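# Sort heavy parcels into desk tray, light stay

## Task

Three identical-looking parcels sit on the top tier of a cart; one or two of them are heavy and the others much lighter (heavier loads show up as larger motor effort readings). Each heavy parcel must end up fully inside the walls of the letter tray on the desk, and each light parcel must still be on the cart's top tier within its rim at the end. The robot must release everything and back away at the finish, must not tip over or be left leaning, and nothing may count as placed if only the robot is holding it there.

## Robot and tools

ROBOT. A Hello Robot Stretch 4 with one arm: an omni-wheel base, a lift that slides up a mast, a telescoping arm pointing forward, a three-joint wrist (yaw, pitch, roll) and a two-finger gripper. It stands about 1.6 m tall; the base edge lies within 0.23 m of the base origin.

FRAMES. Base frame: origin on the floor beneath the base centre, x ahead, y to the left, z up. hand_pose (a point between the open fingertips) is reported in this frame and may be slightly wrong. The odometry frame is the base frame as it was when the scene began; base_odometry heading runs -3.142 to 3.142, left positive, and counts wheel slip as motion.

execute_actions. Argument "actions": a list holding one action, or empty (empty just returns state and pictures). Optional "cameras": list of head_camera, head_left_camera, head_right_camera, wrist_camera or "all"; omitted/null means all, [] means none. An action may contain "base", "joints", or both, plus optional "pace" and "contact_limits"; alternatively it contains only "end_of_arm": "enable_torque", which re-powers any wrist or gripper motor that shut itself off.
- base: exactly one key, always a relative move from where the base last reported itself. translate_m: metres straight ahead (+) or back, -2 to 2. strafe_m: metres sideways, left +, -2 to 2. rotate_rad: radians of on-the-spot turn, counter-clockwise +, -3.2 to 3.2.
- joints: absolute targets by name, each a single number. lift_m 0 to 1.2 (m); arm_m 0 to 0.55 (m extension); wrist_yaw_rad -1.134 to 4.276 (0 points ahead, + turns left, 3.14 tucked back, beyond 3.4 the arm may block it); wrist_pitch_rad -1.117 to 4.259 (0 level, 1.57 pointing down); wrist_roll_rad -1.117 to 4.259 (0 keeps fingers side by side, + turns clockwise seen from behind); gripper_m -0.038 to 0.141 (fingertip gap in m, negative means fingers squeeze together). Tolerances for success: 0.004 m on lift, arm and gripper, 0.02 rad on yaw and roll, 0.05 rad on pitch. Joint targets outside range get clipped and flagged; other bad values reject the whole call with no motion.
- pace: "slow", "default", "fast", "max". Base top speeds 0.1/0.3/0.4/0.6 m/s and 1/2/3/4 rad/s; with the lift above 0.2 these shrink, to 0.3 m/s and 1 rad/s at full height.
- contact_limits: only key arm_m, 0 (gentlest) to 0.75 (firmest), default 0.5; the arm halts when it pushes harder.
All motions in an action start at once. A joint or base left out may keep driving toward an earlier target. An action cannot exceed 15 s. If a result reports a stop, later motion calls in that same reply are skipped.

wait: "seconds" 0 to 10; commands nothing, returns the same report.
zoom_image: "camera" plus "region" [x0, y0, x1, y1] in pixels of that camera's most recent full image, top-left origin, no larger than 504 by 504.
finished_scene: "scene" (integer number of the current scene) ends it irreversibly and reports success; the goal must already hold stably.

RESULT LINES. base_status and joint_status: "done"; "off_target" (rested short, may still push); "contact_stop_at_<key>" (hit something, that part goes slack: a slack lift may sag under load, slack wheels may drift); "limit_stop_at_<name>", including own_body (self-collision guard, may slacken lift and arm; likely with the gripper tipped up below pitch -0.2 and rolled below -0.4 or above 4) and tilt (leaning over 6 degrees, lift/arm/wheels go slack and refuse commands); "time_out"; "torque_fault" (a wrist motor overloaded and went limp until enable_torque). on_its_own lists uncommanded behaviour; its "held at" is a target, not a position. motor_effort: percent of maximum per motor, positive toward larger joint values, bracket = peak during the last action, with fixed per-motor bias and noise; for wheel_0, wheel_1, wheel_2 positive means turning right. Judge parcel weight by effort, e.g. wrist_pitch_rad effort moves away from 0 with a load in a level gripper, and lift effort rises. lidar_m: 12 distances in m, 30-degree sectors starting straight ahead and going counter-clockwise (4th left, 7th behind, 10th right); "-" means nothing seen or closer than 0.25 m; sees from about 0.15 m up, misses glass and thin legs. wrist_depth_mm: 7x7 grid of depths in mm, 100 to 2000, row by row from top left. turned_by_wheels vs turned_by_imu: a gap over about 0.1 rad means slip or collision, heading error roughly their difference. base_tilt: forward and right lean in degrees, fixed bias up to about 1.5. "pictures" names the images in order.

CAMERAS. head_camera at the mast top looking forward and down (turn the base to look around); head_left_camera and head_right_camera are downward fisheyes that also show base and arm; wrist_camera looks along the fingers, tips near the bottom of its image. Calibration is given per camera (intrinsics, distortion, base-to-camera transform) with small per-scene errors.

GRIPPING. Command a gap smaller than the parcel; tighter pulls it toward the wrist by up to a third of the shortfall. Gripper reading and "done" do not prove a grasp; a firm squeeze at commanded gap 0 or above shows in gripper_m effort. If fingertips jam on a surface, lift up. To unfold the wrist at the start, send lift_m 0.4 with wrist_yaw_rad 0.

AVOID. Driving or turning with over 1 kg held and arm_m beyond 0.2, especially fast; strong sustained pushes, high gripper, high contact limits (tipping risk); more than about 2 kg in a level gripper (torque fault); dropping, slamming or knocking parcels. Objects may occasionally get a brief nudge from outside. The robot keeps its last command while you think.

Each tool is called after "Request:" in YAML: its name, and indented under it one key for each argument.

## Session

Request:
execute_actions:
  actions:
    - {"joints": {"lift_m": 0.6, "wrist_yaw_rad": 0}}
  cameras: ["head_camera", "head_left_camera", "head_right_camera"]

Scene clock: 2.57 s.
base_odometry: x=+0.000 y=+0.000 heading=+0.000 (m, m, rad; odometry frame)
turned_by_wheels: +0.000 (rad since the last result)
turned_by_imu: +0.000 (rad since the last result)
base_tilt: forward=+0.0 right=+0.1 (deg)
lidar_m: 1.51 1.25 1.26 1.88 1.60 1.32 1.34 2.02 2.05 2.50 1.81 1.80
base_status: not commanded
joint_positions: lift_m=+0.600 arm_m=+0.001 wrist_yaw_rad=+0.001 wrist_pitch_rad=+0.010 wrist_roll_rad=-0.011 gripper_m=+0.057
joint_status: all done
motor_effort: lift_m=+21(22) arm_m=+0(1) wrist_yaw_rad=-2(7) wrist_pitch_rad=-6(8) wrist_roll_rad=-1(1) gripper_m=-4(3) wheel_0=+0(0) wheel_1=+0(0) wheel_2=+0(0) (%)
hand_pose: x=+0.4600 y=-0.0872 z=+0.7750 quat_wxyz=(+1.000, -0.006, +0.005, +0.000) (m; base frame)
wrist_depth_mm: 1756 - - - 1983 1708 1499 / 1756 - - - - 1708 1499 / 1661 - - - - 1756 1576 / 1308 1661 - - - 1756 1576 / 1661 1921 - - - 1808 1576 / 1708 1863 194 - 1863 1808 1576 / 1576 1808 1708 105 1661 1499 1464
pictures: head_camera, head_left_camera, head_right_camera
Images, in order (width x height): head_camera 420x560, head_left_camera 420x672, head_right_camera 420x672.

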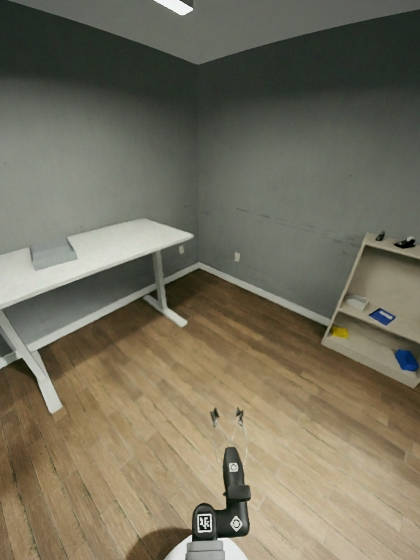

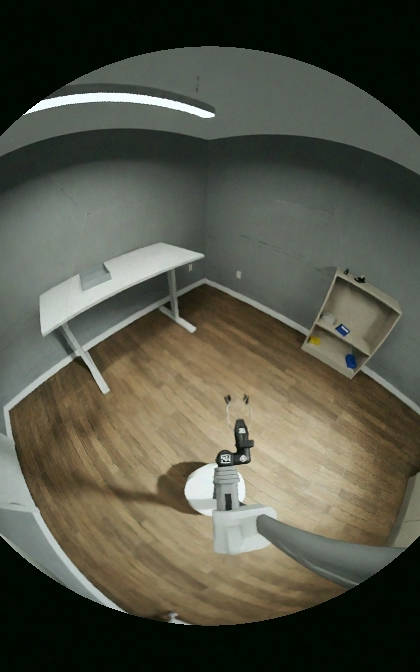

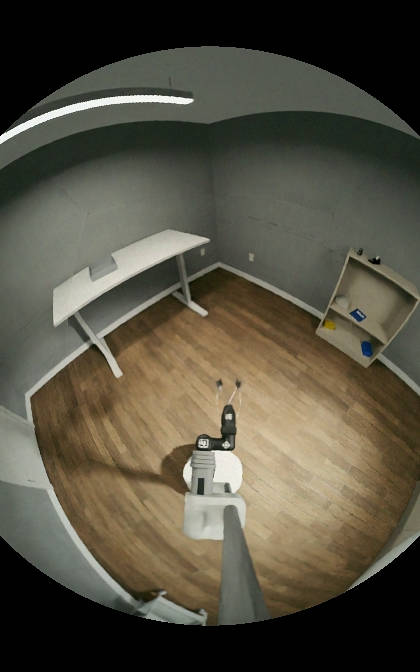

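Cart is behind-left.

Request:
execute_actions:
  actions:
    - {"base": {"rotate_rad": 2.8}, "pace": "fast"}
  cameras: ["head_camera"]

Scene clock: 9.13 s.
base_odometry: x=+0.000 y=+0.000 heading=+2.800 (m, m, rad; odometry frame)
turned_by_wheels: +2.800 (rad since the last result)
turned_by_imu: +2.773 (rad since the last result)
base_tilt: forward=+0.0 right=+0.1 (deg)
lidar_m: 1.34 1.46 1.99 2.06 2.29 1.81 2.15 1.44 1.29 1.34 1.73 1.59
base_status: done
joint_positions: lift_m=+0.600 arm_m=+0.001 wrist_yaw_rad=+0.000 wrist_pitch_rad=+0.010 wrist_roll_rad=-0.011 gripper_m=+0.057
joint_status: not commanded
motor_effort: lift_m=+19(21) arm_m=-1(1) wrist_yaw_rad=-1(1) wrist_pitch_rad=-9(9) wrist_roll_rad=-1(1) gripper_m=-1(5) wheel_0=-1(10) wheel_1=+0(7) wheel_2=+0(11) (%)
hand_pose: x=+0.4600 y=-0.0873 z=+0.7751 quat_wxyz=(+1.000, -0.006, +0.005, +0.000) (m; base frame)
wrist_depth_mm: 1863 1708 1537 1430 1308 1205 1160 / 1863 1708 1576 1430 1336 1229 1160 / 1863 1708 1576 1464 1308 1255 1160 / 1983 1756 1618 1464 1336 1255 1182 / 1983 1708 1464 1499 1308 1255 1182 / - 1499 194 1499 1336 1308 1160 / 1921 1182 1464 105 1366 1255 1205
pictures: head_camera
Images, in order (width x height): head_camera 420x560.

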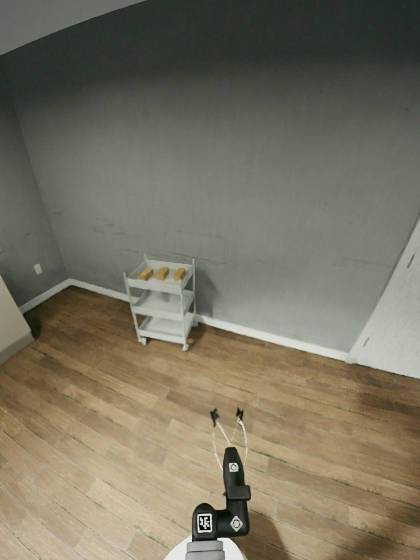

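Request:
execute_actions:
  actions:
    - {"base": {"strafe_m": 0.42}, "joints": {"lift_m": 1.1, "wrist_pitch_rad": 1.57, "arm_m": 0.3, "gripper_m": 0.09}, "pace": "fast"}
  cameras: []

Request:
execute_actions:
  actions:
    - {"base": {"translate_m": 0.95}, "pace": "fast"}
  cameras: ["wrist_camera"]

Scene clock: 17.70 s.
base_odometry: x=-0.141 y=-0.396 heading=+2.800 (m, m, rad; odometry frame)
turned_by_wheels: +0.000 (rad since the last result)
turned_by_imu: +0.000 (rad since the last result)
base_tilt: forward=-0.1 right=+0.1 (deg)
lidar_m: 1.37 1.76 1.61 1.64 2.09 1.64 1.66 1.84 1.67 1.73 1.91 1.75
base_status: done
joint_positions: lift_m=+1.100 arm_m=+0.299 wrist_yaw_rad=+0.000 wrist_pitch_rad=+1.570 wrist_roll_rad=-0.011 gripper_m=+0.090
joint_status: all done
motor_effort: lift_m=+20(23) arm_m=+7(6) wrist_yaw_rad=-1(0) wrist_pitch_rad=-1(6) wrist_roll_rad=-2(1) gripper_m=-1(1) wheel_0=+0(11) wheel_1=+0(13) wheel_2=+0(1) (%)
hand_pose: x=+0.4699 y=-0.0874 z=+0.9895 quat_wxyz=(+0.707, -0.004, +0.707, +0.004) (m; base frame)
wrist_depth_mm: 1118 1205 1160 1182 1229 1255 1255 / 1160 1182 1182 1205 1229 1205 1255 / 1138 1182 1182 1205 1229 1255 1281 / 1160 1182 1182 1229 1229 1229 1281 / 1160 1182 1205 1205 1229 1229 1281 / 1160 1182 200 1060 1229 1281 1281 / 1160 1160 1008 105 1255 1255 1281
pictures: none
No camera images: the call's "cameras" was empty. Leave "cameras" out to get every camera's image.

Scene clock: 22.07 s.
base_odometry: x=-1.036 y=-0.078 heading=+2.800 (m, m, rad; odometry frame)
turned_by_wheels: +0.000 (rad since the last result)
turned_by_imu: +0.001 (rad since the last result)
base_tilt: forward=-0.1 right=+0.1 (deg)
lidar_m: 0.45 0.54 1.26 1.28 1.65 2.51 2.56 2.25 2.15 1.49 0.98 0.44
base_status: done
joint_positions: lift_m=+1.100 arm_m=+0.299 wrist_yaw_rad=+0.000 wrist_pitch_rad=+1.570 wrist_roll_rad=-0.011 gripper_m=+0.090
joint_status: not commanded
motor_effort: lift_m=+20(20) arm_m=+7(7) wrist_yaw_rad=-1(1) wrist_pitch_rad=+1(0) wrist_roll_rad=-1(1) gripper_m=-2(0) wheel_0=+2(3) wheel_1=+0(6) wheel_2=+0(9) (%)
hand_pose: x=+0.4700 y=-0.0874 z=+0.9895 quat_wxyz=(+0.707, -0.004, +0.707, +0.004) (m; base frame)
wrist_depth_mm: 1138 1078 535 544 549 661 640 / 1138 539 544 554 535 904 820 / 1138 535 544 554 559 1255 1138 / 1160 535 549 554 559 1229 1281 / 1138 1182 1182 1229 544 1229 1281 / 1160 1160 200 1060 1229 1255 1281 / 1160 1160 991 105 1229 1255 1281
pictures: wrist_camera
camera_calibration (this result's frames):
wrist_camera: T_world_to_cam=[[-0.0874672, -0.994398, 0.0593442, -0.117651], [-0.996112, 0.0879345, 0.00530335, 0.528251], [-0.010492, -0.0586496, -0.998223, 1.21774], [0, 0, 0, 1]] pos_world=[0.528683, -0.0920237, 1.21976]
Images, in order (width x height): wrist_camera 616x392.

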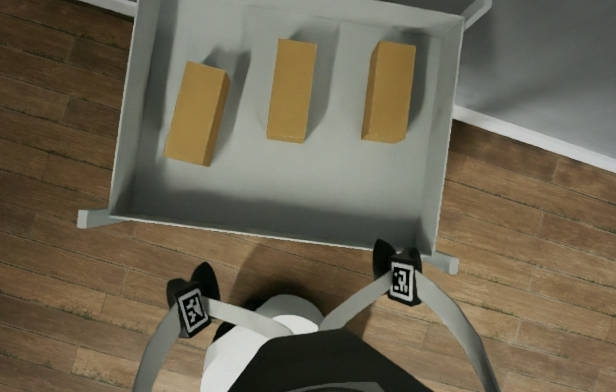

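Request:
execute_actions:
  actions:
    - {"base": {"strafe_m": 0.018}, "joints": {"arm_m": 0.497}}
  cameras: []

Request:
execute_actions:
  actions:
    - {"joints": {"lift_m": 0.81}}
  cameras: ["wrist_camera"]

Scene clock: 33.90 s.
base_odometry: x=-1.042 y=-0.095 heading=+2.800 (m, m, rad; odometry frame)
turned_by_wheels: +0.000 (rad since the last result)
turned_by_imu: +0.000 (rad since the last result)
base_tilt: forward=+0.0 right=+0.1 (deg)
lidar_m: 0.44 1.19 1.23 1.26 1.65 2.52 2.55 2.25 2.13 1.47 0.98 0.44
base_status: done
joint_positions: lift_m=+1.100 arm_m=+0.496 wrist_yaw_rad=+0.000 wrist_pitch_rad=+1.570 wrist_roll_rad=-0.011 gripper_m=+0.090
joint_status: all done
motor_effort: lift_m=+20(20) arm_m=+7(7) wrist_yaw_rad=+0(2) wrist_pitch_rad=-1(1) wrist_roll_rad=-1(1) gripper_m=-3(0) wheel_0=+0(7) wheel_1=+0(9) wheel_2=-1(1) (%)
hand_pose: x=+0.6670 y=-0.0874 z=+0.9895 quat_wxyz=(+0.707, -0.004, +0.707, +0.004) (m; base frame)
wrist_depth_mm: 976 759 634 539 466 407 370 / 1182 1160 1042 798 661 549 484 / 1182 1182 544 554 842 732 676 / 1160 1160 544 554 559 564 1138 / 1160 1182 496 549 512 1255 1281 / 1138 1182 200 554 559 1255 1255 / 1182 1182 544 105 569 1255 1281
pictures: none
No camera images: the call's "cameras" was empty. Leave "cameras" out to get every camera's image.

Scene clock: 36.23 s.
base_odometry: x=-1.042 y=-0.095 heading=+2.800 (m, m, rad; odometry frame)
turned_by_wheels: +0.000 (rad since the last result)
turned_by_imu: +0.002 (rad since the last result)
base_tilt: forward=-0.1 right=+0.1 (deg)
lidar_m: 0.41 1.17 1.24 1.26 1.61 2.52 2.56 2.25 2.10 1.51 1.00 0.45
base_status: not commanded
joint_positions: lift_m=+0.840 arm_m=+0.496 wrist_yaw_rad=-0.002 wrist_pitch_rad=+1.574 wrist_roll_rad=-0.011 gripper_m=+0.090
joint_status: lift_m contact_stop (moved -0.260 of -0.290)
on_its_own: lift_m is slack since a contact_stop (your +0.810 is given up)
motor_effort: lift_m=+12(18) arm_m=+7(7) wrist_yaw_rad=+4(4) wrist_pitch_rad=-11(27) wrist_roll_rad=-1(1) gripper_m=-1(3) wheel_0=-1(1) wheel_1=+1(2) wheel_2=-3(3) (%)
hand_pose: x=+0.6658 y=-0.0874 z=+0.7300 quat_wxyz=(+0.706, -0.004, +0.708, +0.004) (m; base frame)
wrist_depth_mm: 232 661 603 530 466 407 368 / 256 289 291 281 282 488 455 / 256 289 293 297 304 307 312 / 255 289 294 297 251 309 258 / 257 287 256 298 250 306 259 / 255 241 201 297 250 274 259 / 264 241 296 105 306 307 312
pictures: wrist_camera
camera_calibration (this result's frames):
wrist_camera: T_world_to_cam=[[-0.0888796, -0.994255, 0.0596508, -0.0843905], [-0.995943, 0.0895582, 0.008795, 0.722161], [-0.0140867, -0.0586271, -0.998181, 0.963066], [0, 0, 0, 1]] pos_world=[0.725297, -0.0921193, 0.959996]
Images, in order (width x height): wrist_camera 616x392.

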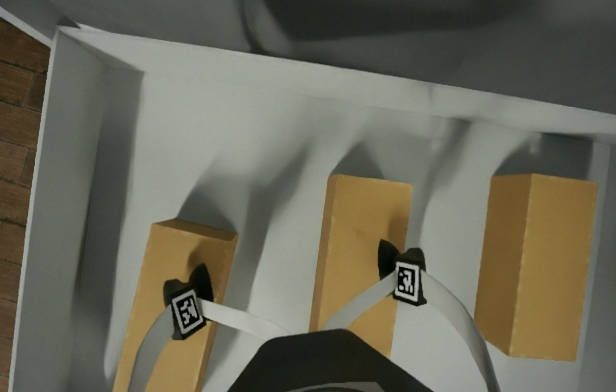

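Request:
execute_actions:
  actions:
    - {"base": {"strafe_m": -0.05}, "joints": {"lift_m": 0.9}}
  cameras: []

Request:
execute_actions:
  actions:
    - {"joints": {"lift_m": 0.81}}
  cameras: ["wrist_camera"]

Scene clock: 43.00 s.
base_odometry: x=-1.025 y=-0.048 heading=+2.800 (m, m, rad; odometry frame)
turned_by_wheels: +0.000 (rad since the last result)
turned_by_imu: +0.000 (rad since the last result)
base_tilt: forward=+0.0 right=+0.1 (deg)
lidar_m: 0.44 0.52 1.25 1.28 1.71 2.54 2.56 2.27 2.09 1.46 0.95 0.43
base_status: done
joint_positions: lift_m=+0.900 arm_m=+0.496 wrist_yaw_rad=+0.000 wrist_pitch_rad=+1.570 wrist_roll_rad=-0.011 gripper_m=+0.090
joint_status: all done
motor_effort: lift_m=+20(20) arm_m=+7(7) wrist_yaw_rad=+1(2) wrist_pitch_rad=-2(4) wrist_roll_rad=-1(0) gripper_m=-1(0) wheel_0=+1(8) wheel_1=+0(7) wheel_2=-1(1) (%)
hand_pose: x=+0.6668 y=-0.0874 z=+0.7895 quat_wxyz=(+0.707, -0.004, +0.707, +0.004) (m; base frame)
wrist_depth_mm: 866 715 580 500 433 379 343 / 291 343 759 691 597 508 442 / 317 343 345 353 355 362 430 / 310 343 347 351 357 359 343 / 320 296 347 303 315 310 1078 / 329 291 200 303 310 336 1060 / 332 290 345 105 362 364 1078
pictures: none
No camera images: the call's "cameras" was empty. Leave "cameras" out to get every camera's image.

Scene clock: 44.37 s.
base_odometry: x=-1.025 y=-0.048 heading=+2.800 (m, m, rad; odometry frame)
turned_by_wheels: +0.000 (rad since the last result)
turned_by_imu: +0.000 (rad since the last result)
base_tilt: forward=-0.1 right=+0.1 (deg)
lidar_m: 0.43 0.53 1.29 1.31 1.69 2.53 2.56 2.24 2.10 1.47 0.97 0.43
base_status: not commanded
joint_positions: lift_m=+0.810 arm_m=+0.496 wrist_yaw_rad=+0.000 wrist_pitch_rad=+1.570 wrist_roll_rad=-0.011 gripper_m=+0.090
joint_status: all done
motor_effort: lift_m=+15(18) arm_m=+7(7) wrist_yaw_rad=+0(0) wrist_pitch_rad=-1(2) wrist_roll_rad=-1(1) gripper_m=-1(3) wheel_0=+1(1) wheel_1=+0(0) wheel_2=-1(1) (%)
hand_pose: x=+0.6668 y=-0.0874 z=+0.7000 quat_wxyz=(+0.707, -0.004, +0.707, +0.004) (m; base frame)
wrist_depth_mm: 220 597 549 496 427 375 345 / 251 254 256 238 243 439 421 / 253 256 258 263 267 271 273 / 252 255 259 212 267 242 221 / 213 240 259 212 266 221 222 / 203 208 200 211 268 219 222 / 203 205 259 105 270 220 223
pictures: wrist_camera
camera_calibration (this result's frames):
wrist_camera: T_world_to_cam=[[-0.0880505, -0.994346, 0.059356, -0.0828613], [-0.996059, 0.0885267, 0.00543705, 0.725835], [-0.0106609, -0.0586433, -0.998222, 0.930879], [0, 0, 0, 1]] pos_world=[0.725602, -0.0920587, 0.930196]
Images, in order (width x height): wrist_camera 616x392.

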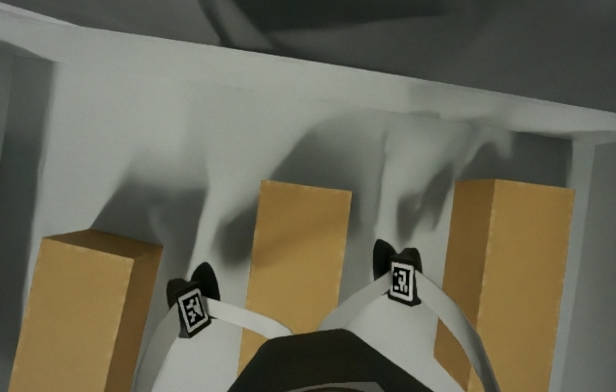

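Request:
execute_actions:
  actions:
    - {"joints": {"gripper_m": 0.0}}
  cameras: []

Request:
execute_actions:
  actions:
    - {"joints": {"lift_m": 0.9}}
  cameras: []

Request:
wait:
  seconds: 0.5

Scene clock: 54.57 s.
base_odometry: x=-1.025 y=-0.048 heading=+2.800 (m, m, rad; odometry frame)
turned_by_wheels: +0.000 (rad since the last result)
turned_by_imu: +0.000 (rad since the last result)
base_tilt: forward=-0.1 right=+0.1 (deg)
lidar_m: 0.43 0.52 1.26 1.30 1.69 2.53 2.59 2.26 2.07 1.47 0.96 0.43
base_status: not commanded
joint_positions: lift_m=+0.810 arm_m=+0.496 wrist_yaw_rad=+0.000 wrist_pitch_rad=+1.570 wrist_roll_rad=-0.011 gripper_m=+0.001
joint_status: all done
motor_effort: lift_m=+15(15) arm_m=+7(7) wrist_yaw_rad=+1(0) wrist_pitch_rad=-2(2) wrist_roll_rad=-1(1) gripper_m=-25(24) wheel_0=+1(1) wheel_1=+0(0) wheel_2=-1(1) (%)
hand_pose: x=+0.6668 y=-0.0874 z=+0.7000 quat_wxyz=(+0.707, -0.004, +0.707, +0.004) (m; base frame)
wrist_depth_mm: 222 591 554 500 430 377 343 / 251 253 256 239 238 439 421 / 251 254 258 263 267 268 274 / 251 255 259 194 267 242 223 / 213 239 259 195 267 222 222 / 203 206 189 196 191 220 222 / 202 204 260 105 270 221 223
pictures: none
No camera images: the call's "cameras" was empty. Leave "cameras" out to get every camera's image.

Scene clock: 55.93 s.
base_odometry: x=-1.025 y=-0.048 heading=+2.800 (m, m, rad; odometry frame)
turned_by_wheels: +0.000 (rad since the last result)
turned_by_imu: +0.000 (rad since the last result)
base_tilt: forward=+0.0 right=+0.1 (deg)
lidar_m: 0.41 0.52 1.27 1.32 1.71 2.56 2.57 2.24 2.11 1.47 0.99 0.44
base_status: not commanded
joint_positions: lift_m=+0.900 arm_m=+0.496 wrist_yaw_rad=+0.000 wrist_pitch_rad=+1.570 wrist_roll_rad=-0.011 gripper_m=+0.001
joint_status: all done
motor_effort: lift_m=+21(22) arm_m=+7(7) wrist_yaw_rad=+0(1) wrist_pitch_rad=-1(1) wrist_roll_rad=-1(1) gripper_m=-25(24) wheel_0=+1(1) wheel_1=+0(0) wheel_2=-1(1) (%)
hand_pose: x=+0.6669 y=-0.0874 z=+0.7895 quat_wxyz=(+0.707, -0.004, +0.707, +0.004) (m; base frame)
wrist_depth_mm: 866 715 585 500 427 375 345 / 291 340 741 668 603 504 442 / 319 342 343 349 355 362 430 / 310 342 347 195 355 364 343 / 319 293 347 195 324 310 1060 / 330 291 189 197 190 310 1060 / 338 290 347 105 362 362 1078
pictures: none
No camera images: the call's "cameras" was empty. Leave "cameras" out to get every camera's image.

Scene clock: 56.43 s.
base_odometry: x=-1.025 y=-0.048 heading=+2.800 (m, m, rad; odometry frame)
turned_by_wheels: +0.000 (rad since the last result)
turned_by_imu: +0.000 (rad since the last result)
base_tilt: forward=+0.0 right=+0.1 (deg)
lidar_m: 0.42 0.52 1.28 1.29 1.69 2.53 2.56 2.25 2.12 1.47 0.96 0.44
base_status: not commanded
joint_positions: lift_m=+0.900 arm_m=+0.496 wrist_yaw_rad=+0.000 wrist_pitch_rad=+1.570 wrist_roll_rad=-0.011 gripper_m=+0.001
joint_status: all done
motor_effort: lift_m=+21(22) arm_m=+7(7) wrist_yaw_rad=-1(1) wrist_pitch_rad=-1(1) wrist_roll_rad=-1(1) gripper_m=-26(24) wheel_0=+0(1) wheel_1=+0(0) wheel_2=-1(1) (%)
hand_pose: x=+0.6669 y=-0.0874 z=+0.7895 quat_wxyz=(+0.707, -0.004, +0.707, +0.004) (m; base frame)
wrist_depth_mm: 866 699 585 500 430 377 343 / 291 340 741 668 597 504 442 / 315 342 347 351 357 364 427 / 310 342 345 193 355 364 342 / 320 293 345 195 322 310 1078 / 330 293 188 196 190 310 1060 / 340 290 349 105 362 364 1060
wait: 0.50 s; at rest by 0.27 s
pictures: head_camera, head_left_camera, head_right_camera, wrist_camera
camera_calibration (this result's frames):
wrist_camera: T_world_to_cam=[[-0.0880178, -0.994349, 0.0593463, -0.0881856], [-0.996063, 0.0884874, 0.00532698, 0.725472], [-0.0105483, -0.0586438, -0.998223, 1.02016], [0, 0, 0, 1]] pos_world=[0.725615, -0.0920564, 1.01972]
Images, in order (width x height): head_camera 420x560, head_left_camera 420x672, head_right_camera 420x672, wrist_camera 616x392.

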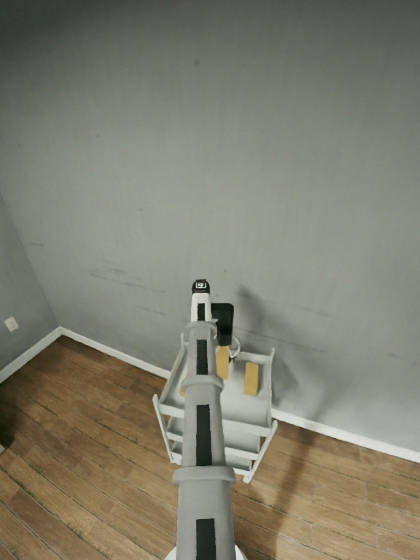

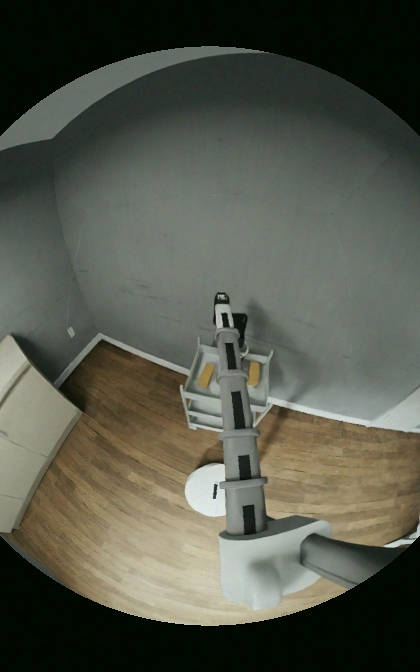

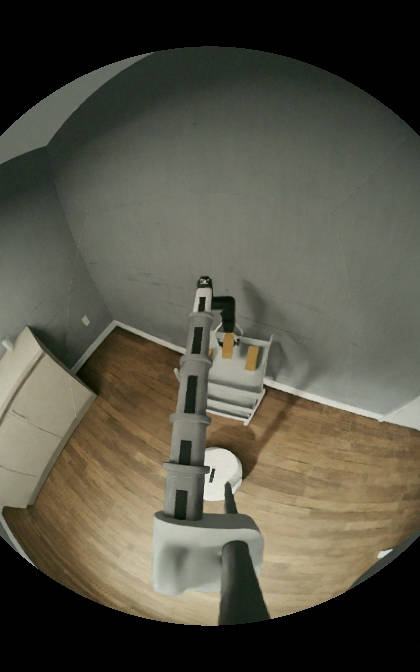

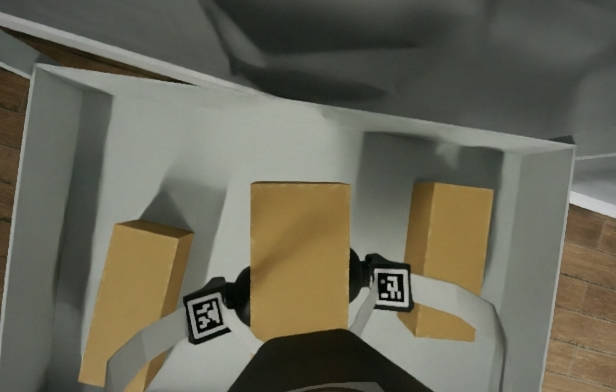

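Light (21). Put it back; test the right one.

Request:
execute_actions:
  actions:
    - {"joints": {"lift_m": 0.815}}
  cameras: []

Request:
execute_actions:
  actions:
    - {"joints": {"gripper_m": 0.09}}
  cameras: []

Request:
execute_actions:
  actions:
    - {"joints": {"lift_m": 0.92}}
  cameras: []

Request:
execute_actions:
  actions:
    - {"base": {"strafe_m": -0.125}}
  cameras: []

Request:
execute_actions:
  actions:
    - {"joints": {"lift_m": 0.81}}
  cameras: ["wrist_camera"]

Scene clock: 65.63 s.
base_odometry: x=-1.025 y=-0.048 heading=+2.800 (m, m, rad; odometry frame)
turned_by_wheels: +0.000 (rad since the last result)
turned_by_imu: +0.000 (rad since the last result)
base_tilt: forward=-0.1 right=+0.1 (deg)
lidar_m: 0.44 0.49 1.26 1.29 1.67 2.55 2.58 2.26 2.05 1.46 0.96 0.43
base_status: not commanded
joint_positions: lift_m=+0.815 arm_m=+0.496 wrist_yaw_rad=+0.000 wrist_pitch_rad=+1.570 wrist_roll_rad=-0.011 gripper_m=+0.001
joint_status: all done
motor_effort: lift_m=+15(19) arm_m=+7(7) wrist_yaw_rad=+0(1) wrist_pitch_rad=-3(1) wrist_roll_rad=-1(1) gripper_m=-26(23) wheel_0=+1(1) wheel_1=+0(0) wheel_2=-1(1) (%)
hand_pose: x=+0.6669 y=-0.0874 z=+0.7049 quat_wxyz=(+0.707, -0.004, +0.707, +0.004) (m; base frame)
wrist_depth_mm: 229 615 554 496 433 377 343 / 255 258 254 245 251 449 424 / 254 259 263 268 272 274 279 / 256 260 263 194 273 243 252 / 235 239 264 195 272 225 225 / 208 209 188 198 190 224 252 / 208 208 265 105 274 226 273
pictures: none
No camera images: the call's "cameras" was empty. Leave "cameras" out to get every camera's image.

Scene clock: 67.33 s.
base_odometry: x=-1.025 y=-0.048 heading=+2.800 (m, m, rad; odometry frame)
turned_by_wheels: +0.000 (rad since the last result)
turned_by_imu: +0.000 (rad since the last result)
base_tilt: forward=-0.1 right=+0.1 (deg)
lidar_m: 0.42 0.52 1.27 1.32 1.70 2.54 2.55 2.25 2.09 1.46 0.97 0.42
base_status: not commanded
joint_positions: lift_m=+0.815 arm_m=+0.496 wrist_yaw_rad=+0.000 wrist_pitch_rad=+1.570 wrist_roll_rad=-0.011 gripper_m=+0.090
joint_status: all done
motor_effort: lift_m=+15(15) arm_m=+7(7) wrist_yaw_rad=+0(0) wrist_pitch_rad=-1(2) wrist_roll_rad=-1(1) gripper_m=-4(27) wheel_0=+1(1) wheel_1=+0(0) wheel_2=-1(1) (%)
hand_pose: x=+0.6669 y=-0.0874 z=+0.7049 quat_wxyz=(+0.707, -0.004, +0.707, +0.004) (m; base frame)
wrist_depth_mm: 228 609 574 496 430 375 343 / 255 258 255 245 252 449 424 / 256 259 263 267 272 276 279 / 257 259 264 216 273 242 279 / 255 239 264 217 272 226 226 / 208 211 200 216 272 225 251 / 208 210 265 105 274 226 272
pictures: none
No camera images: the call's "cameras" was empty. Leave "cameras" out to get every camera's image.

Scene clock: 68.80 s.
base_odometry: x=-1.025 y=-0.048 heading=+2.800 (m, m, rad; odometry frame)
turned_by_wheels: +0.000 (rad since the last result)
turned_by_imu: +0.000 (rad since the last result)
base_tilt: forward=-0.1 right=+0.1 (deg)
lidar_m: 0.44 0.52 1.28 1.30 1.68 2.52 2.57 2.26 2.09 1.45 0.96 0.45
base_status: not commanded
joint_positions: lift_m=+0.920 arm_m=+0.496 wrist_yaw_rad=+0.000 wrist_pitch_rad=+1.570 wrist_roll_rad=-0.011 gripper_m=+0.090
joint_status: all done
motor_effort: lift_m=+21(21) arm_m=+7(7) wrist_yaw_rad=+2(1) wrist_pitch_rad=-2(1) wrist_roll_rad=-1(1) gripper_m=-4(4) wheel_0=+1(1) wheel_1=+0(0) wheel_2=-1(1) (%)
hand_pose: x=+0.6669 y=-0.0874 z=+0.8095 quat_wxyz=(+0.707, -0.004, +0.707, +0.004) (m; base frame)
wrist_depth_mm: 866 707 585 492 427 375 342 / 317 362 820 715 597 508 439 / 338 362 366 370 377 384 539 / 340 362 366 324 375 379 854 / 338 312 368 320 330 349 1078 / 342 310 200 322 330 349 1060 / 347 312 366 105 382 362 1098
pictures: none
No camera images: the call's "cameras" was empty. Leave "cameras" out to get every camera's image.

Scene clock: 70.40 s.
base_odometry: x=-0.983 y=+0.070 heading=+2.800 (m, m, rad; odometry frame)
turned_by_wheels: +0.000 (rad since the last result)
turned_by_imu: +0.000 (rad since the last result)
base_tilt: forward=-0.1 right=+0.1 (deg)
lidar_m: 0.40 0.49 1.41 1.44 1.84 2.59 2.63 2.10 2.00 1.39 0.90 0.39
base_status: done
joint_positions: lift_m=+0.920 arm_m=+0.496 wrist_yaw_rad=+0.000 wrist_pitch_rad=+1.570 wrist_roll_rad=-0.011 gripper_m=+0.090
joint_status: not commanded
motor_effort: lift_m=+21(20) arm_m=+7(7) wrist_yaw_rad=+1(0) wrist_pitch_rad=-2(1) wrist_roll_rad=-1(0) gripper_m=-3(4) wheel_0=-1(10) wheel_1=+1(6) wheel_2=+0(2) (%)
hand_pose: x=+0.6669 y=-0.0874 z=+0.8095 quat_wxyz=(+0.707, -0.004, +0.707, +0.004) (m; base frame)
wrist_depth_mm: 707 544 452 382 332 290 266 / 991 960 732 569 462 389 343 / 355 362 366 842 683 549 488 / 357 359 364 373 375 1060 831 / 351 312 366 322 375 1060 1078 / 345 314 200 322 343 1078 1078 / 357 359 368 105 1060 1060 1078
pictures: none
No camera images: the call's "cameras" was empty. Leave "cameras" out to get every camera's image.

Scene clock: 71.90 s.
base_odometry: x=-0.983 y=+0.070 heading=+2.800 (m, m, rad; odometry frame)
turned_by_wheels: +0.000 (rad since the last result)
turned_by_imu: +0.000 (rad since the last result)
base_tilt: forward=-0.1 right=+0.1 (deg)
lidar_m: 0.41 0.48 1.39 1.43 1.80 2.58 2.60 2.14 2.02 1.39 0.92 0.41
base_status: not commanded
joint_positions: lift_m=+0.810 arm_m=+0.496 wrist_yaw_rad=+0.000 wrist_pitch_rad=+1.570 wrist_roll_rad=-0.011 gripper_m=+0.090
joint_status: all done
motor_effort: lift_m=+15(19) arm_m=+7(7) wrist_yaw_rad=+1(1) wrist_pitch_rad=-2(1) wrist_roll_rad=-1(1) gripper_m=-1(4) wheel_0=-1(1) wheel_1=+1(1) wheel_2=+0(0) (%)
hand_pose: x=+0.6669 y=-0.0874 z=+0.7000 quat_wxyz=(+0.707, -0.004, +0.707, +0.004) (m; base frame)
wrist_depth_mm: 699 544 452 382 330 293 266 / 549 809 707 580 466 392 343 / 252 254 257 263 266 233 164 / 251 254 259 263 266 253 820 / 202 209 260 213 229 960 976 / 204 205 199 212 243 946 976 / 204 205 260 105 258 960 976
pictures: wrist_camera
camera_calibration (this result's frames):
wrist_camera: T_world_to_cam=[[-0.0880004, -0.994351, 0.0593427, -0.0828813], [-0.996065, 0.0884675, 0.00528589, 0.726001], [-0.0105059, -0.058644, -0.998224, 0.930794], [0, 0, 0, 1]] pos_world=[0.72563, -0.0920552, 0.930221]
Images, in order (width x height): wrist_camera 616x392.

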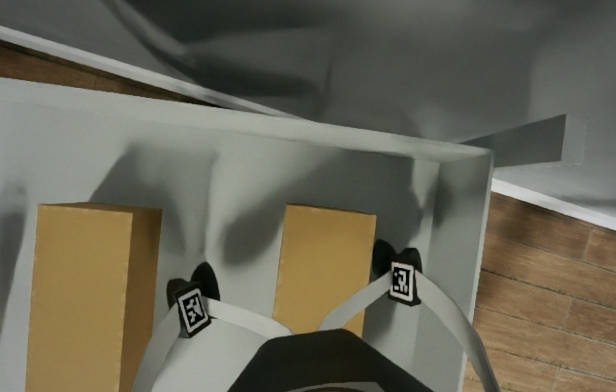

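Request:
execute_actions:
  actions:
    - {"joints": {"gripper_m": 0.0}}
  cameras: []

Request:
execute_actions:
  actions:
    - {"joints": {"lift_m": 0.9}}
  cameras: []

Scene clock: 79.20 s.
base_odometry: x=-0.983 y=+0.070 heading=+2.800 (m, m, rad; odometry frame)
turned_by_wheels: +0.000 (rad since the last result)
turned_by_imu: +0.000 (rad since the last result)
base_tilt: forward=+0.0 right=+0.1 (deg)
lidar_m: 0.41 0.50 1.39 1.42 1.83 2.58 2.62 2.10 2.01 1.38 0.93 0.39
base_status: not commanded
joint_positions: lift_m=+0.810 arm_m=+0.496 wrist_yaw_rad=+0.000 wrist_pitch_rad=+1.570 wrist_roll_rad=-0.011 gripper_m=+0.001
joint_status: all done
motor_effort: lift_m=+17(17) arm_m=+7(7) wrist_yaw_rad=+0(0) wrist_pitch_rad=-2(2) wrist_roll_rad=-1(1) gripper_m=-25(26) wheel_0=-1(1) wheel_1=+1(1) wheel_2=+0(0) (%)
hand_pose: x=+0.6670 y=-0.0874 z=+0.6998 quat_wxyz=(+0.707, -0.004, +0.707, +0.004) (m; base frame)
wrist_depth_mm: 707 554 459 387 334 293 267 / 249 798 715 574 466 392 345 / 250 254 256 259 265 223 163 / 250 254 257 260 265 252 831 / 202 208 257 195 266 245 976 / 202 204 189 198 190 218 976 / 202 204 258 105 258 960 960
pictures: none
No camera images: the call's "cameras" was empty. Leave "cameras" out to get every camera's image.

Scene clock: 80.57 s.
base_odometry: x=-0.983 y=+0.070 heading=+2.800 (m, m, rad; odometry frame)
turned_by_wheels: +0.000 (rad since the last result)
turned_by_imu: +0.000 (rad since the last result)
base_tilt: forward=-0.1 right=+0.1 (deg)
lidar_m: 0.40 0.49 1.41 1.44 1.80 2.58 2.59 2.12 2.00 1.36 0.90 0.38
base_status: not commanded
joint_positions: lift_m=+0.900 arm_m=+0.496 wrist_yaw_rad=+0.000 wrist_pitch_rad=+1.570 wrist_roll_rad=-0.011 gripper_m=+0.001
joint_status: all done
motor_effort: lift_m=+23(23) arm_m=+7(7) wrist_yaw_rad=+1(0) wrist_pitch_rad=+0(0) wrist_roll_rad=-1(1) gripper_m=-25(25) wheel_0=-1(1) wheel_1=+1(1) wheel_2=+0(0) (%)
hand_pose: x=+0.6671 y=-0.0874 z=+0.7893 quat_wxyz=(+0.708, -0.004, +0.707, +0.004) (m; base frame)
wrist_depth_mm: 707 554 452 384 334 291 267 / 960 976 741 574 469 392 343 / 334 338 345 741 661 535 484 / 336 340 345 349 353 1060 831 / 338 291 345 195 351 1042 1060 / 338 290 188 198 190 1042 1060 / 338 290 345 105 1025 1042 1060
pictures: none
No camera images: the call's "cameras" was empty. Leave "cameras" out to get every camera's image.

Request:
execute_actions:
  actions:
    - {"base": {"rotate_rad": -2.37}, "joints": {"lift_m": 1.0, "arm_m": 0.1}}
  cameras: ["head_camera"]

Scene clock: 94.43 s.
base_odometry: x=-0.983 y=+0.070 heading=+0.430 (m, m, rad; odometry frame)
turned_by_wheels: -2.370 (rad since the last result)
turned_by_imu: -2.347 (rad since the last result)
base_tilt: forward=+0.0 right=+0.1 (deg)
lidar_m: 1.99 2.11 1.06 0.84 0.40 0.42 0.57 1.43 1.55 2.91 2.60 2.40
base_status: done
joint_positions: lift_m=+1.000 arm_m=+0.101 wrist_yaw_rad=+0.000 wrist_pitch_rad=+1.570 wrist_roll_rad=-0.011 gripper_m=+0.001
joint_status: all done
motor_effort: lift_m=+22(23) arm_m=-7(8) wrist_yaw_rad=-3(3) wrist_pitch_rad=+1(7) wrist_roll_rad=-1(1) gripper_m=-28(25) wheel_0=+3(8) wheel_1=+1(6) wheel_2=+1(3) (%)
hand_pose: x=+0.2724 y=-0.0874 z=+0.8894 quat_wxyz=(+0.707, -0.004, +0.707, +0.004) (m; base frame)
wrist_depth_mm: 1060 1078 1078 1098 1138 1138 1118 / 1060 1078 1098 1098 1118 1138 1160 / 1060 1078 1098 1098 1118 1160 1182 / 1060 1078 1078 1118 1138 1138 1182 / 1060 1060 1098 196 1118 1118 1160 / 1060 1060 189 198 191 1138 1138 / 1060 1078 904 105 1138 1160 1182
pictures: head_camera
Images, in order (width x height): head_camera 420x560.

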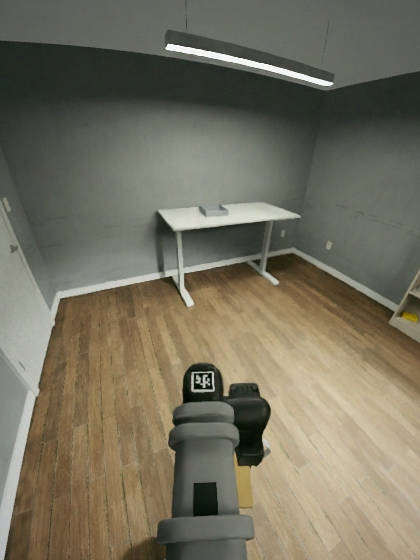

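Request:
execute_actions:
  actions:
    - {"base": {"translate_m": 1.65}, "joints": {"lift_m": 1.2}, "pace": "fast"}
  cameras: []

Request:
execute_actions:
  actions:
    - {"joints": {"arm_m": 0.45}}
  cameras: ["wrist_camera"]

Scene clock: 109.27 s.
base_odometry: x=+0.516 y=+0.759 heading=+0.430 (m, m, rad; odometry frame)
turned_by_wheels: +0.000 (rad since the last result)
turned_by_imu: +0.001 (rad since the last result)
base_tilt: forward=-0.1 right=+0.1 (deg)
lidar_m: 0.38 0.36 1.28 1.43 1.39 1.56 1.87 2.98 2.54 2.12 0.98 0.49
base_status: done
joint_positions: lift_m=+1.200 arm_m=+0.101 wrist_yaw_rad=+0.000 wrist_pitch_rad=+1.569 wrist_roll_rad=-0.011 gripper_m=+0.001
joint_status: all done
motor_effort: lift_m=+22(24) arm_m=-6(7) wrist_yaw_rad=-2(1) wrist_pitch_rad=-1(2) wrist_roll_rad=-1(1) gripper_m=-25(30) wheel_0=+0(8) wheel_1=+0(5) wheel_2=-1(11) (%)
hand_pose: x=+0.2724 y=-0.0874 z=+1.0894 quat_wxyz=(+0.708, -0.004, +0.707, +0.004) (m; base frame)
wrist_depth_mm: 347 353 357 364 1308 1366 1366 / 349 351 362 1308 1308 1397 1397 / 351 364 1336 1308 1336 1366 1397 / 1255 1255 1281 1336 1336 1366 1397 / 1255 1308 1281 196 1366 1366 1366 / 1255 1255 188 198 189 1366 1366 / 1255 1255 1255 105 1366 1366 1366
pictures: none
No camera images: the call's "cameras" was empty. Leave "cameras" out to get every camera's image.

Scene clock: 111.43 s.
base_odometry: x=+0.516 y=+0.759 heading=+0.430 (m, m, rad; odometry frame)
turned_by_wheels: +0.000 (rad since the last result)
turned_by_imu: +0.000 (rad since the last result)
base_tilt: forward=+0.0 right=+0.1 (deg)
lidar_m: 0.35 0.36 1.27 1.41 1.40 1.56 1.84 2.95 2.53 2.14 0.95 0.44
base_status: not commanded
joint_positions: lift_m=+1.200 arm_m=+0.449 wrist_yaw_rad=+0.000 wrist_pitch_rad=+1.569 wrist_roll_rad=-0.011 gripper_m=+0.001
joint_status: all done
motor_effort: lift_m=+22(22) arm_m=+7(7) wrist_yaw_rad=-2(1) wrist_pitch_rad=+1(2) wrist_roll_rad=-1(1) gripper_m=-26(26) wheel_0=+0(0) wheel_1=+0(0) wheel_2=-1(1) (%)
hand_pose: x=+0.6202 y=-0.0874 z=+1.0894 quat_wxyz=(+0.708, -0.004, +0.707, +0.004) (m; base frame)
wrist_depth_mm: 343 351 355 359 364 368 377 / 347 349 355 359 366 373 379 / 345 351 357 359 366 375 382 / 347 353 359 362 368 377 382 / 347 353 357 195 370 377 382 / 349 355 189 197 191 377 1397 / 347 351 359 105 373 1336 1366
pictures: wrist_camera
camera_calibration (this result's frames):
wrist_camera: T_world_to_cam=[[-0.0873957, -0.994409, 0.0592713, -0.110403], [-0.996127, 0.0878133, 0.0044732, 0.678263], [-0.00965299, -0.0586508, -0.998232, 1.31848], [0, 0, 0, 1]] pos_world=[0.678714, -0.0920165, 1.31966]
Images, in order (width x height): wrist_camera 616x392.

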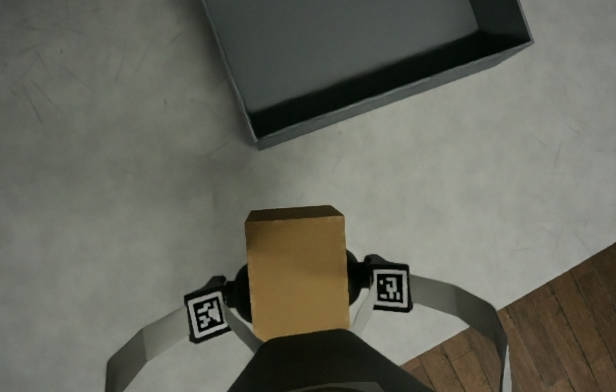

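Request:
execute_actions:
  actions:
    - {"base": {"translate_m": 0.13}, "joints": {"arm_m": 0.55}, "pace": "slow"}
  cameras: []

Request:
execute_actions:
  actions:
    - {"base": {"strafe_m": -0.07}, "pace": "slow"}
  cameras: ["wrist_camera"]

Scene clock: 121.07 s.
base_odometry: x=+0.634 y=+0.813 heading=+0.430 (m, m, rad; odometry frame)
turned_by_wheels: +0.000 (rad since the last result)
turned_by_imu: +0.000 (rad since the last result)
base_tilt: forward=+0.0 right=+0.1 (deg)
lidar_m: 0.26 0.25 0.28 1.46 1.45 1.65 1.97 3.04 2.44 2.15 0.64 0.31
base_status: done
joint_positions: lift_m=+1.200 arm_m=+0.549 wrist_yaw_rad=+0.000 wrist_pitch_rad=+1.569 wrist_roll_rad=-0.011 gripper_m=+0.001
joint_status: all done
motor_effort: lift_m=+22(22) arm_m=+7(8) wrist_yaw_rad=-1(1) wrist_pitch_rad=+3(3) wrist_roll_rad=+0(1) gripper_m=-27(28) wheel_0=+2(3) wheel_1=+1(3) wheel_2=-3(5) (%)
hand_pose: x=+0.7201 y=-0.0874 z=+1.0894 quat_wxyz=(+0.708, -0.004, +0.707, +0.004) (m; base frame)
wrist_depth_mm: 345 349 338 357 364 375 379 / 345 347 355 359 366 368 375 / 347 351 355 362 366 368 379 / 345 351 355 359 366 370 379 / 347 351 357 195 366 373 379 / 347 353 189 198 190 338 382 / 349 353 357 105 347 377 382
pictures: none
No camera images: the call's "cameras" was empty. Leave "cameras" out to get every camera's image.

Scene clock: 122.90 s.
base_odometry: x=+0.663 y=+0.749 heading=+0.430 (m, m, rad; odometry frame)
turned_by_wheels: +0.000 (rad since the last result)
turned_by_imu: +0.000 (rad since the last result)
base_tilt: forward=-0.1 right=+0.1 (deg)
lidar_m: 0.28 0.27 0.31 1.50 1.51 1.71 2.00 3.05 2.40 2.07 0.72 0.35
base_status: done
joint_positions: lift_m=+1.200 arm_m=+0.549 wrist_yaw_rad=+0.000 wrist_pitch_rad=+1.570 wrist_roll_rad=-0.011 gripper_m=+0.001
joint_status: not commanded
motor_effort: lift_m=+22(22) arm_m=+7(7) wrist_yaw_rad=-1(2) wrist_pitch_rad=+1(1) wrist_roll_rad=-1(1) gripper_m=-27(26) wheel_0=+2(8) wheel_1=-2(8) wheel_2=-2(2) (%)
hand_pose: x=+0.7201 y=-0.0874 z=+1.0894 quat_wxyz=(+0.708, -0.004, +0.707, +0.004) (m; base frame)
wrist_depth_mm: 345 324 351 362 368 373 377 / 347 347 355 359 364 375 379 / 347 347 353 359 366 373 379 / 347 349 355 362 366 375 382 / 349 351 353 195 366 377 379 / 349 353 189 197 190 334 382 / 351 351 355 106 357 377 384
pictures: wrist_camera
camera_calibration (this result's frames):
wrist_camera: T_world_to_cam=[[-0.0873588, -0.994411, 0.0592972, -0.101725], [-0.996127, 0.087794, 0.00476828, 0.777476], [-0.00994756, -0.058651, -0.998229, 1.31965], [0, 0, 0, 1]] pos_world=[0.778706, -0.0920154, 1.31964]
Images, in order (width x height): wrist_camera 616x392.

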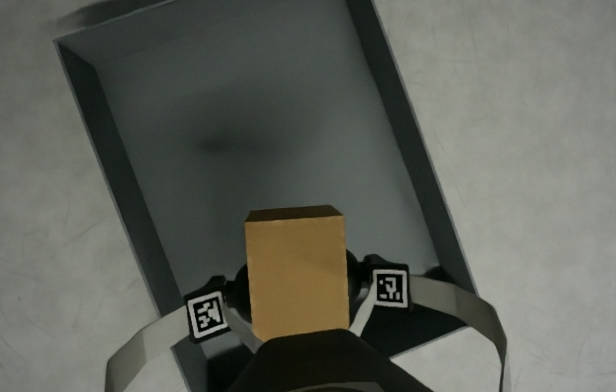

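Request:
execute_actions:
  actions:
    - {"base": {"translate_m": 0.04}, "pace": "slow"}
  cameras: []

Request:
execute_actions:
  actions:
    - {"joints": {"lift_m": 1.11}}
  cameras: []

Request:
execute_actions:
  actions:
    - {"joints": {"gripper_m": 0.09}}
  cameras: []

Request:
execute_actions:
  actions:
    - {"joints": {"lift_m": 1.2}}
  cameras: ["wrist_camera"]

Scene clock: 135.30 s.
base_odometry: x=+0.700 y=+0.766 heading=+0.430 (m, m, rad; odometry frame)
turned_by_wheels: +0.000 (rad since the last result)
turned_by_imu: +0.000 (rad since the last result)
base_tilt: forward=+0.0 right=+0.1 (deg)
lidar_m: 0.25 0.25 0.27 1.53 1.53 1.73 2.04 3.08 2.35 2.05 0.66 0.30
base_status: done
joint_positions: lift_m=+1.200 arm_m=+0.549 wrist_yaw_rad=+0.000 wrist_pitch_rad=+1.570 wrist_roll_rad=-0.011 gripper_m=+0.001
joint_status: not commanded
motor_effort: lift_m=+22(22) arm_m=+7(7) wrist_yaw_rad=-2(1) wrist_pitch_rad=+1(2) wrist_roll_rad=-1(1) gripper_m=-26(23) wheel_0=+1(6) wheel_1=+2(3) wheel_2=-3(10) (%)
hand_pose: x=+0.7201 y=-0.0874 z=+1.0894 quat_wxyz=(+0.708, -0.004, +0.707, +0.004) (m; base frame)
wrist_depth_mm: 343 349 353 353 364 373 379 / 345 338 355 359 368 375 379 / 345 351 353 359 362 375 379 / 347 349 353 359 366 375 379 / 347 349 357 196 366 375 379 / 349 349 189 197 190 370 382 / 351 300 355 105 366 377 384
pictures: none
No camera images: the call's "cameras" was empty. Leave "cameras" out to get every camera's image.

Scene clock: 136.67 s.
base_odometry: x=+0.700 y=+0.766 heading=+0.430 (m, m, rad; odometry frame)
turned_by_wheels: +0.000 (rad since the last result)
turned_by_imu: +0.000 (rad since the last result)
base_tilt: forward=-0.1 right=+0.1 (deg)
lidar_m: 0.25 0.25 0.26 1.54 1.53 1.70 2.04 3.10 2.35 2.07 0.67 0.33
base_status: not commanded
joint_positions: lift_m=+1.110 arm_m=+0.549 wrist_yaw_rad=+0.000 wrist_pitch_rad=+1.569 wrist_roll_rad=-0.011 gripper_m=+0.001
joint_status: all done
motor_effort: lift_m=+17(20) arm_m=+7(7) wrist_yaw_rad=-1(1) wrist_pitch_rad=+2(0) wrist_roll_rad=-1(1) gripper_m=-28(28) wheel_0=+1(1) wheel_1=+2(2) wheel_2=-3(3) (%)
hand_pose: x=+0.7201 y=-0.0874 z=+0.9998 quat_wxyz=(+0.708, -0.004, +0.707, +0.004) (m; base frame)
wrist_depth_mm: 218 237 265 268 267 281 285 / 254 262 267 271 272 281 285 / 248 263 266 271 274 282 286 / 231 265 267 270 274 268 287 / 230 264 266 195 276 276 287 / 262 263 189 198 190 231 289 / 263 205 268 105 278 281 287
pictures: none
No camera images: the call's "cameras" was empty. Leave "cameras" out to get every camera's image.

Scene clock: 138.37 s.
base_odometry: x=+0.700 y=+0.766 heading=+0.430 (m, m, rad; odometry frame)
turned_by_wheels: +0.000 (rad since the last result)
turned_by_imu: +0.000 (rad since the last result)
base_tilt: forward=-0.1 right=+0.2 (deg)
lidar_m: 0.25 0.25 0.26 1.52 1.55 1.68 2.05 3.08 2.34 2.05 0.66 0.32
base_status: not commanded
joint_positions: lift_m=+1.110 arm_m=+0.549 wrist_yaw_rad=+0.000 wrist_pitch_rad=+1.570 wrist_roll_rad=-0.011 gripper_m=+0.090
joint_status: all done
motor_effort: lift_m=+17(17) arm_m=+6(7) wrist_yaw_rad=-2(2) wrist_pitch_rad=+0(1) wrist_roll_rad=-1(1) gripper_m=-2(26) wheel_0=+1(1) wheel_1=+2(2) wheel_2=-3(3) (%)
hand_pose: x=+0.7201 y=-0.0874 z=+0.9998 quat_wxyz=(+0.707, -0.004, +0.707, +0.004) (m; base frame)
wrist_depth_mm: 219 236 267 272 266 283 287 / 254 264 267 272 276 283 286 / 249 264 267 272 274 285 287 / 230 265 267 272 277 273 289 / 230 264 268 221 276 274 286 / 263 253 200 222 276 253 290 / 264 225 270 105 279 279 289
pictures: none
No camera images: the call's "cameras" was empty. Leave "cameras" out to get every camera's image.

Scene clock: 139.73 s.
base_odometry: x=+0.700 y=+0.766 heading=+0.430 (m, m, rad; odometry frame)
turned_by_wheels: +0.000 (rad since the last result)
turned_by_imu: +0.000 (rad since the last result)
base_tilt: forward=+0.0 right=+0.2 (deg)
lidar_m: 0.25 0.25 0.28 1.54 1.54 1.71 2.04 3.07 2.36 2.08 0.63 0.29
base_status: not commanded
joint_positions: lift_m=+1.200 arm_m=+0.549 wrist_yaw_rad=+0.000 wrist_pitch_rad=+1.570 wrist_roll_rad=-0.011 gripper_m=+0.090
joint_status: all done
motor_effort: lift_m=+20(21) arm_m=+7(7) wrist_yaw_rad=-1(1) wrist_pitch_rad=-1(1) wrist_roll_rad=-1(0) gripper_m=-2(2) wheel_0=+1(1) wheel_1=+2(2) wheel_2=-3(3) (%)
hand_pose: x=+0.7200 y=-0.0874 z=+1.0895 quat_wxyz=(+0.707, -0.004, +0.707, +0.004) (m; base frame)
wrist_depth_mm: 345 349 357 353 368 375 382 / 345 342 355 362 368 377 382 / 347 351 357 362 366 375 379 / 349 351 359 359 366 375 382 / 349 351 357 310 364 377 384 / 351 351 199 310 368 377 382 / 351 351 357 105 368 377 384
pictures: wrist_camera
camera_calibration (this result's frames):
wrist_camera: T_world_to_cam=[[-0.087345, -0.99441, 0.0593306, -0.101787], [-0.996125, 0.0878028, 0.00514838, 0.776976], [-0.010329, -0.058651, -0.998225, 1.32006], [0, 0, 0, 1]] pos_world=[0.77871, -0.0920159, 1.31975]
Images, in order (width x height): wrist_camera 616x392.

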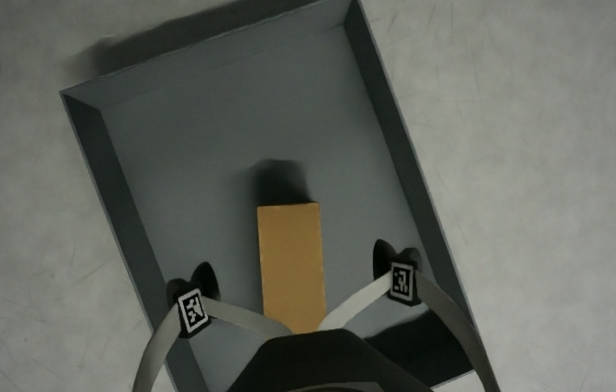

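Request:
execute_actions:
  actions:
    - {"base": {"translate_m": -1.82}, "joints": {"arm_m": 0.1, "lift_m": 1.1}, "pace": "fast"}
  cameras: []

Request:
execute_actions:
  actions:
    - {"base": {"rotate_rad": 2.37}, "joints": {"arm_m": 0.3}}
  cameras: ["wrist_camera"]

Scene clock: 164.53 s.
base_odometry: x=-0.954 y=+0.007 heading=+0.430 (m, m, rad; odometry frame)
turned_by_wheels: +0.000 (rad since the last result)
turned_by_imu: -0.002 (rad since the last result)
base_tilt: forward=+0.0 right=+0.1 (deg)
lidar_m: 2.00 2.17 1.14 0.90 0.45 0.50 1.57 1.40 1.57 2.87 2.54 2.41
base_status: done
joint_positions: lift_m=+1.100 arm_m=+0.101 wrist_yaw_rad=+0.000 wrist_pitch_rad=+1.570 wrist_roll_rad=-0.012 gripper_m=+0.090
joint_status: all done
motor_effort: lift_m=+16(20) arm_m=-6(8) wrist_yaw_rad=-1(16) wrist_pitch_rad=+1(31) wrist_roll_rad=+0(5) gripper_m=-2(1) wheel_0=-1(5) wheel_1=+0(5) wheel_2=+0(13) (%)
hand_pose: x=+0.2723 y=-0.0874 z=+0.9899 quat_wxyz=(+0.707, -0.004, +0.707, +0.004) (m; base frame)
wrist_depth_mm: 1138 1182 1205 1229 1229 1229 1255 / 1160 1182 1205 1205 1229 1255 1281 / 1160 1182 1182 1229 1229 1255 1308 / 1160 1205 1160 1205 1229 1229 1281 / 1182 1182 1205 1229 1229 1255 1281 / 1182 1182 200 1008 1229 1281 1281 / 1160 1182 1205 105 1229 1229 1281
pictures: none
No camera images: the call's "cameras" was empty. Leave "cameras" out to get every camera's image.

Scene clock: 167.63 s.
base_odometry: x=-0.954 y=+0.007 heading=+2.800 (m, m, rad; odometry frame)
turned_by_wheels: +2.370 (rad since the last result)
turned_by_imu: +2.346 (rad since the last result)
base_tilt: forward=+0.0 right=+0.0 (deg)
lidar_m: 0.46 0.55 1.37 1.41 1.78 2.51 2.56 2.13 2.01 1.47 0.97 0.46
base_status: done
joint_positions: lift_m=+1.100 arm_m=+0.299 wrist_yaw_rad=+0.000 wrist_pitch_rad=+1.570 wrist_roll_rad=-0.012 gripper_m=+0.090
joint_status: all done
motor_effort: lift_m=+17(17) arm_m=+6(7) wrist_yaw_rad=-2(2) wrist_pitch_rad=-1(0) wrist_roll_rad=+0(0) gripper_m=+0(0) wheel_0=-1(8) wheel_1=-2(7) wheel_2=-2(10) (%)
hand_pose: x=+0.4701 y=-0.0874 z=+0.9898 quat_wxyz=(+0.707, -0.004, +0.707, +0.004) (m; base frame)
wrist_depth_mm: 521 535 539 549 759 715 647 / 525 496 535 549 1042 931 820 / 525 535 544 554 1229 1255 1160 / 1138 539 544 549 1229 1255 1255 / 1182 1205 1205 1229 1205 1281 1281 / 1160 1182 199 1060 1229 1229 1255 / 1160 1182 1008 105 1229 1281 1308
pictures: wrist_camera
camera_calibration (this result's frames):
wrist_camera: T_world_to_cam=[[-0.0872453, -0.994418, 0.0593312, -0.117748], [-0.996133, 0.0877033, 0.00515431, 0.528529], [-0.0103291, -0.0586521, -0.998225, 1.21794], [0, 0, 0, 1]] pos_world=[0.528792, -0.09201, 1.22004]
Images, in order (width x height): wrist_camera 616x392.

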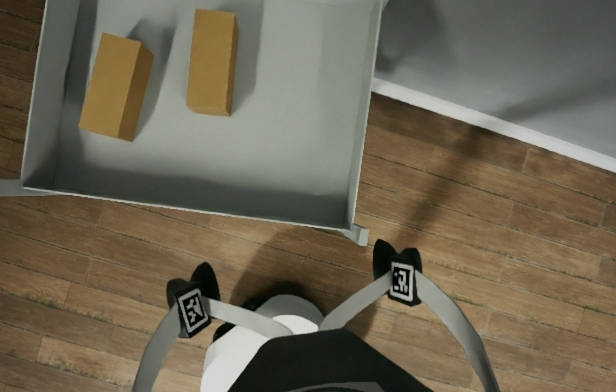

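Request:
execute_actions:
  actions:
    - {"base": {"strafe_m": 0.205}, "joints": {"arm_m": 0.5, "gripper_m": 0.08}}
  cameras: []

Request:
execute_actions:
  actions:
    - {"joints": {"lift_m": 0.9}}
  cameras: ["wrist_camera"]

Scene clock: 176.37 s.
base_odometry: x=-1.023 y=-0.186 heading=+2.800 (m, m, rad; odometry frame)
turned_by_wheels: +0.000 (rad since the last result)
turned_by_imu: +0.000 (rad since the last result)
base_tilt: forward=-0.1 right=+0.1 (deg)
lidar_m: 0.53 1.26 1.19 1.19 1.56 2.49 2.48 2.30 2.18 1.66 1.09 0.52
base_status: done
joint_positions: lift_m=+1.100 arm_m=+0.499 wrist_yaw_rad=+0.000 wrist_pitch_rad=+1.570 wrist_roll_rad=-0.012 gripper_m=+0.080
joint_status: all done
motor_effort: lift_m=+17(17) arm_m=+7(7) wrist_yaw_rad=-1(1) wrist_pitch_rad=-1(2) wrist_roll_rad=+0(0) gripper_m=-1(2) wheel_0=+0(9) wheel_1=-1(6) wheel_2=-1(5) (%)
hand_pose: x=+0.6700 y=-0.0874 z=+0.9898 quat_wxyz=(+0.707, -0.004, +0.707, +0.004) (m; base frame)
wrist_depth_mm: 1160 991 820 707 615 535 488 / 1160 1160 1098 554 759 699 621 / 1182 1160 1182 554 564 564 831 / 1138 1160 549 549 521 569 1281 / 1160 1205 549 554 564 569 1281 / 1160 1160 195 554 539 569 1308 / 1182 1160 1182 105 1229 1255 1281
pictures: none
No camera images: the call's "cameras" was empty. Leave "cameras" out to get every camera's image.

Scene clock: 178.30 s.
base_odometry: x=-1.023 y=-0.186 heading=+2.800 (m, m, rad; odometry frame)
turned_by_wheels: +0.000 (rad since the last result)
turned_by_imu: +0.000 (rad since the last result)
base_tilt: forward=+0.0 right=+0.1 (deg)
lidar_m: 0.50 1.27 1.18 1.19 1.56 2.46 2.48 2.33 2.16 1.63 1.06 0.51
base_status: not commanded
joint_positions: lift_m=+0.900 arm_m=+0.499 wrist_yaw_rad=+0.000 wrist_pitch_rad=+1.570 wrist_roll_rad=-0.012 gripper_m=+0.080
joint_status: all done
motor_effort: lift_m=+15(16) arm_m=+7(7) wrist_yaw_rad=+0(0) wrist_pitch_rad=-2(1) wrist_roll_rad=+0(0) gripper_m=-4(2) wheel_0=+0(0) wheel_1=-1(1) wheel_2=-1(1) (%)
hand_pose: x=+0.6700 y=-0.0874 z=+0.7900 quat_wxyz=(+0.707, -0.004, +0.707, +0.004) (m; base frame)
wrist_depth_mm: 976 960 327 329 330 488 477 / 960 976 347 349 357 364 366 / 976 991 347 351 351 364 368 / 976 976 347 301 340 364 370 / 976 976 347 301 307 366 370 / 960 991 196 353 359 368 373 / 991 976 349 105 364 366 373
pictures: wrist_camera
camera_calibration (this result's frames):
wrist_camera: T_world_to_cam=[[-0.087353, -0.994409, 0.0593336, -0.0883833], [-0.996124, 0.0878128, 0.00518103, 0.728637], [-0.0103623, -0.058651, -0.998225, 1.02055], [0, 0, 0, 1]] pos_world=[0.728667, -0.0920165, 1.02021]
Images, in order (width x height): wrist_camera 616x392.

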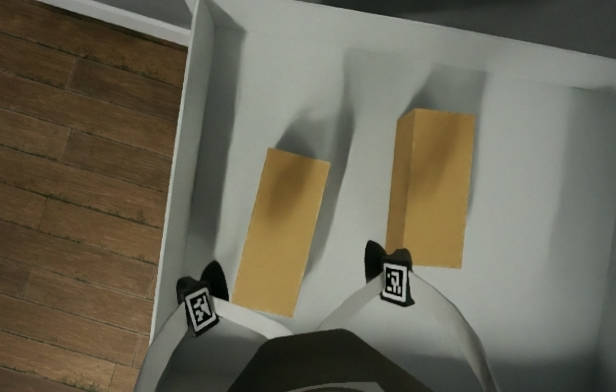

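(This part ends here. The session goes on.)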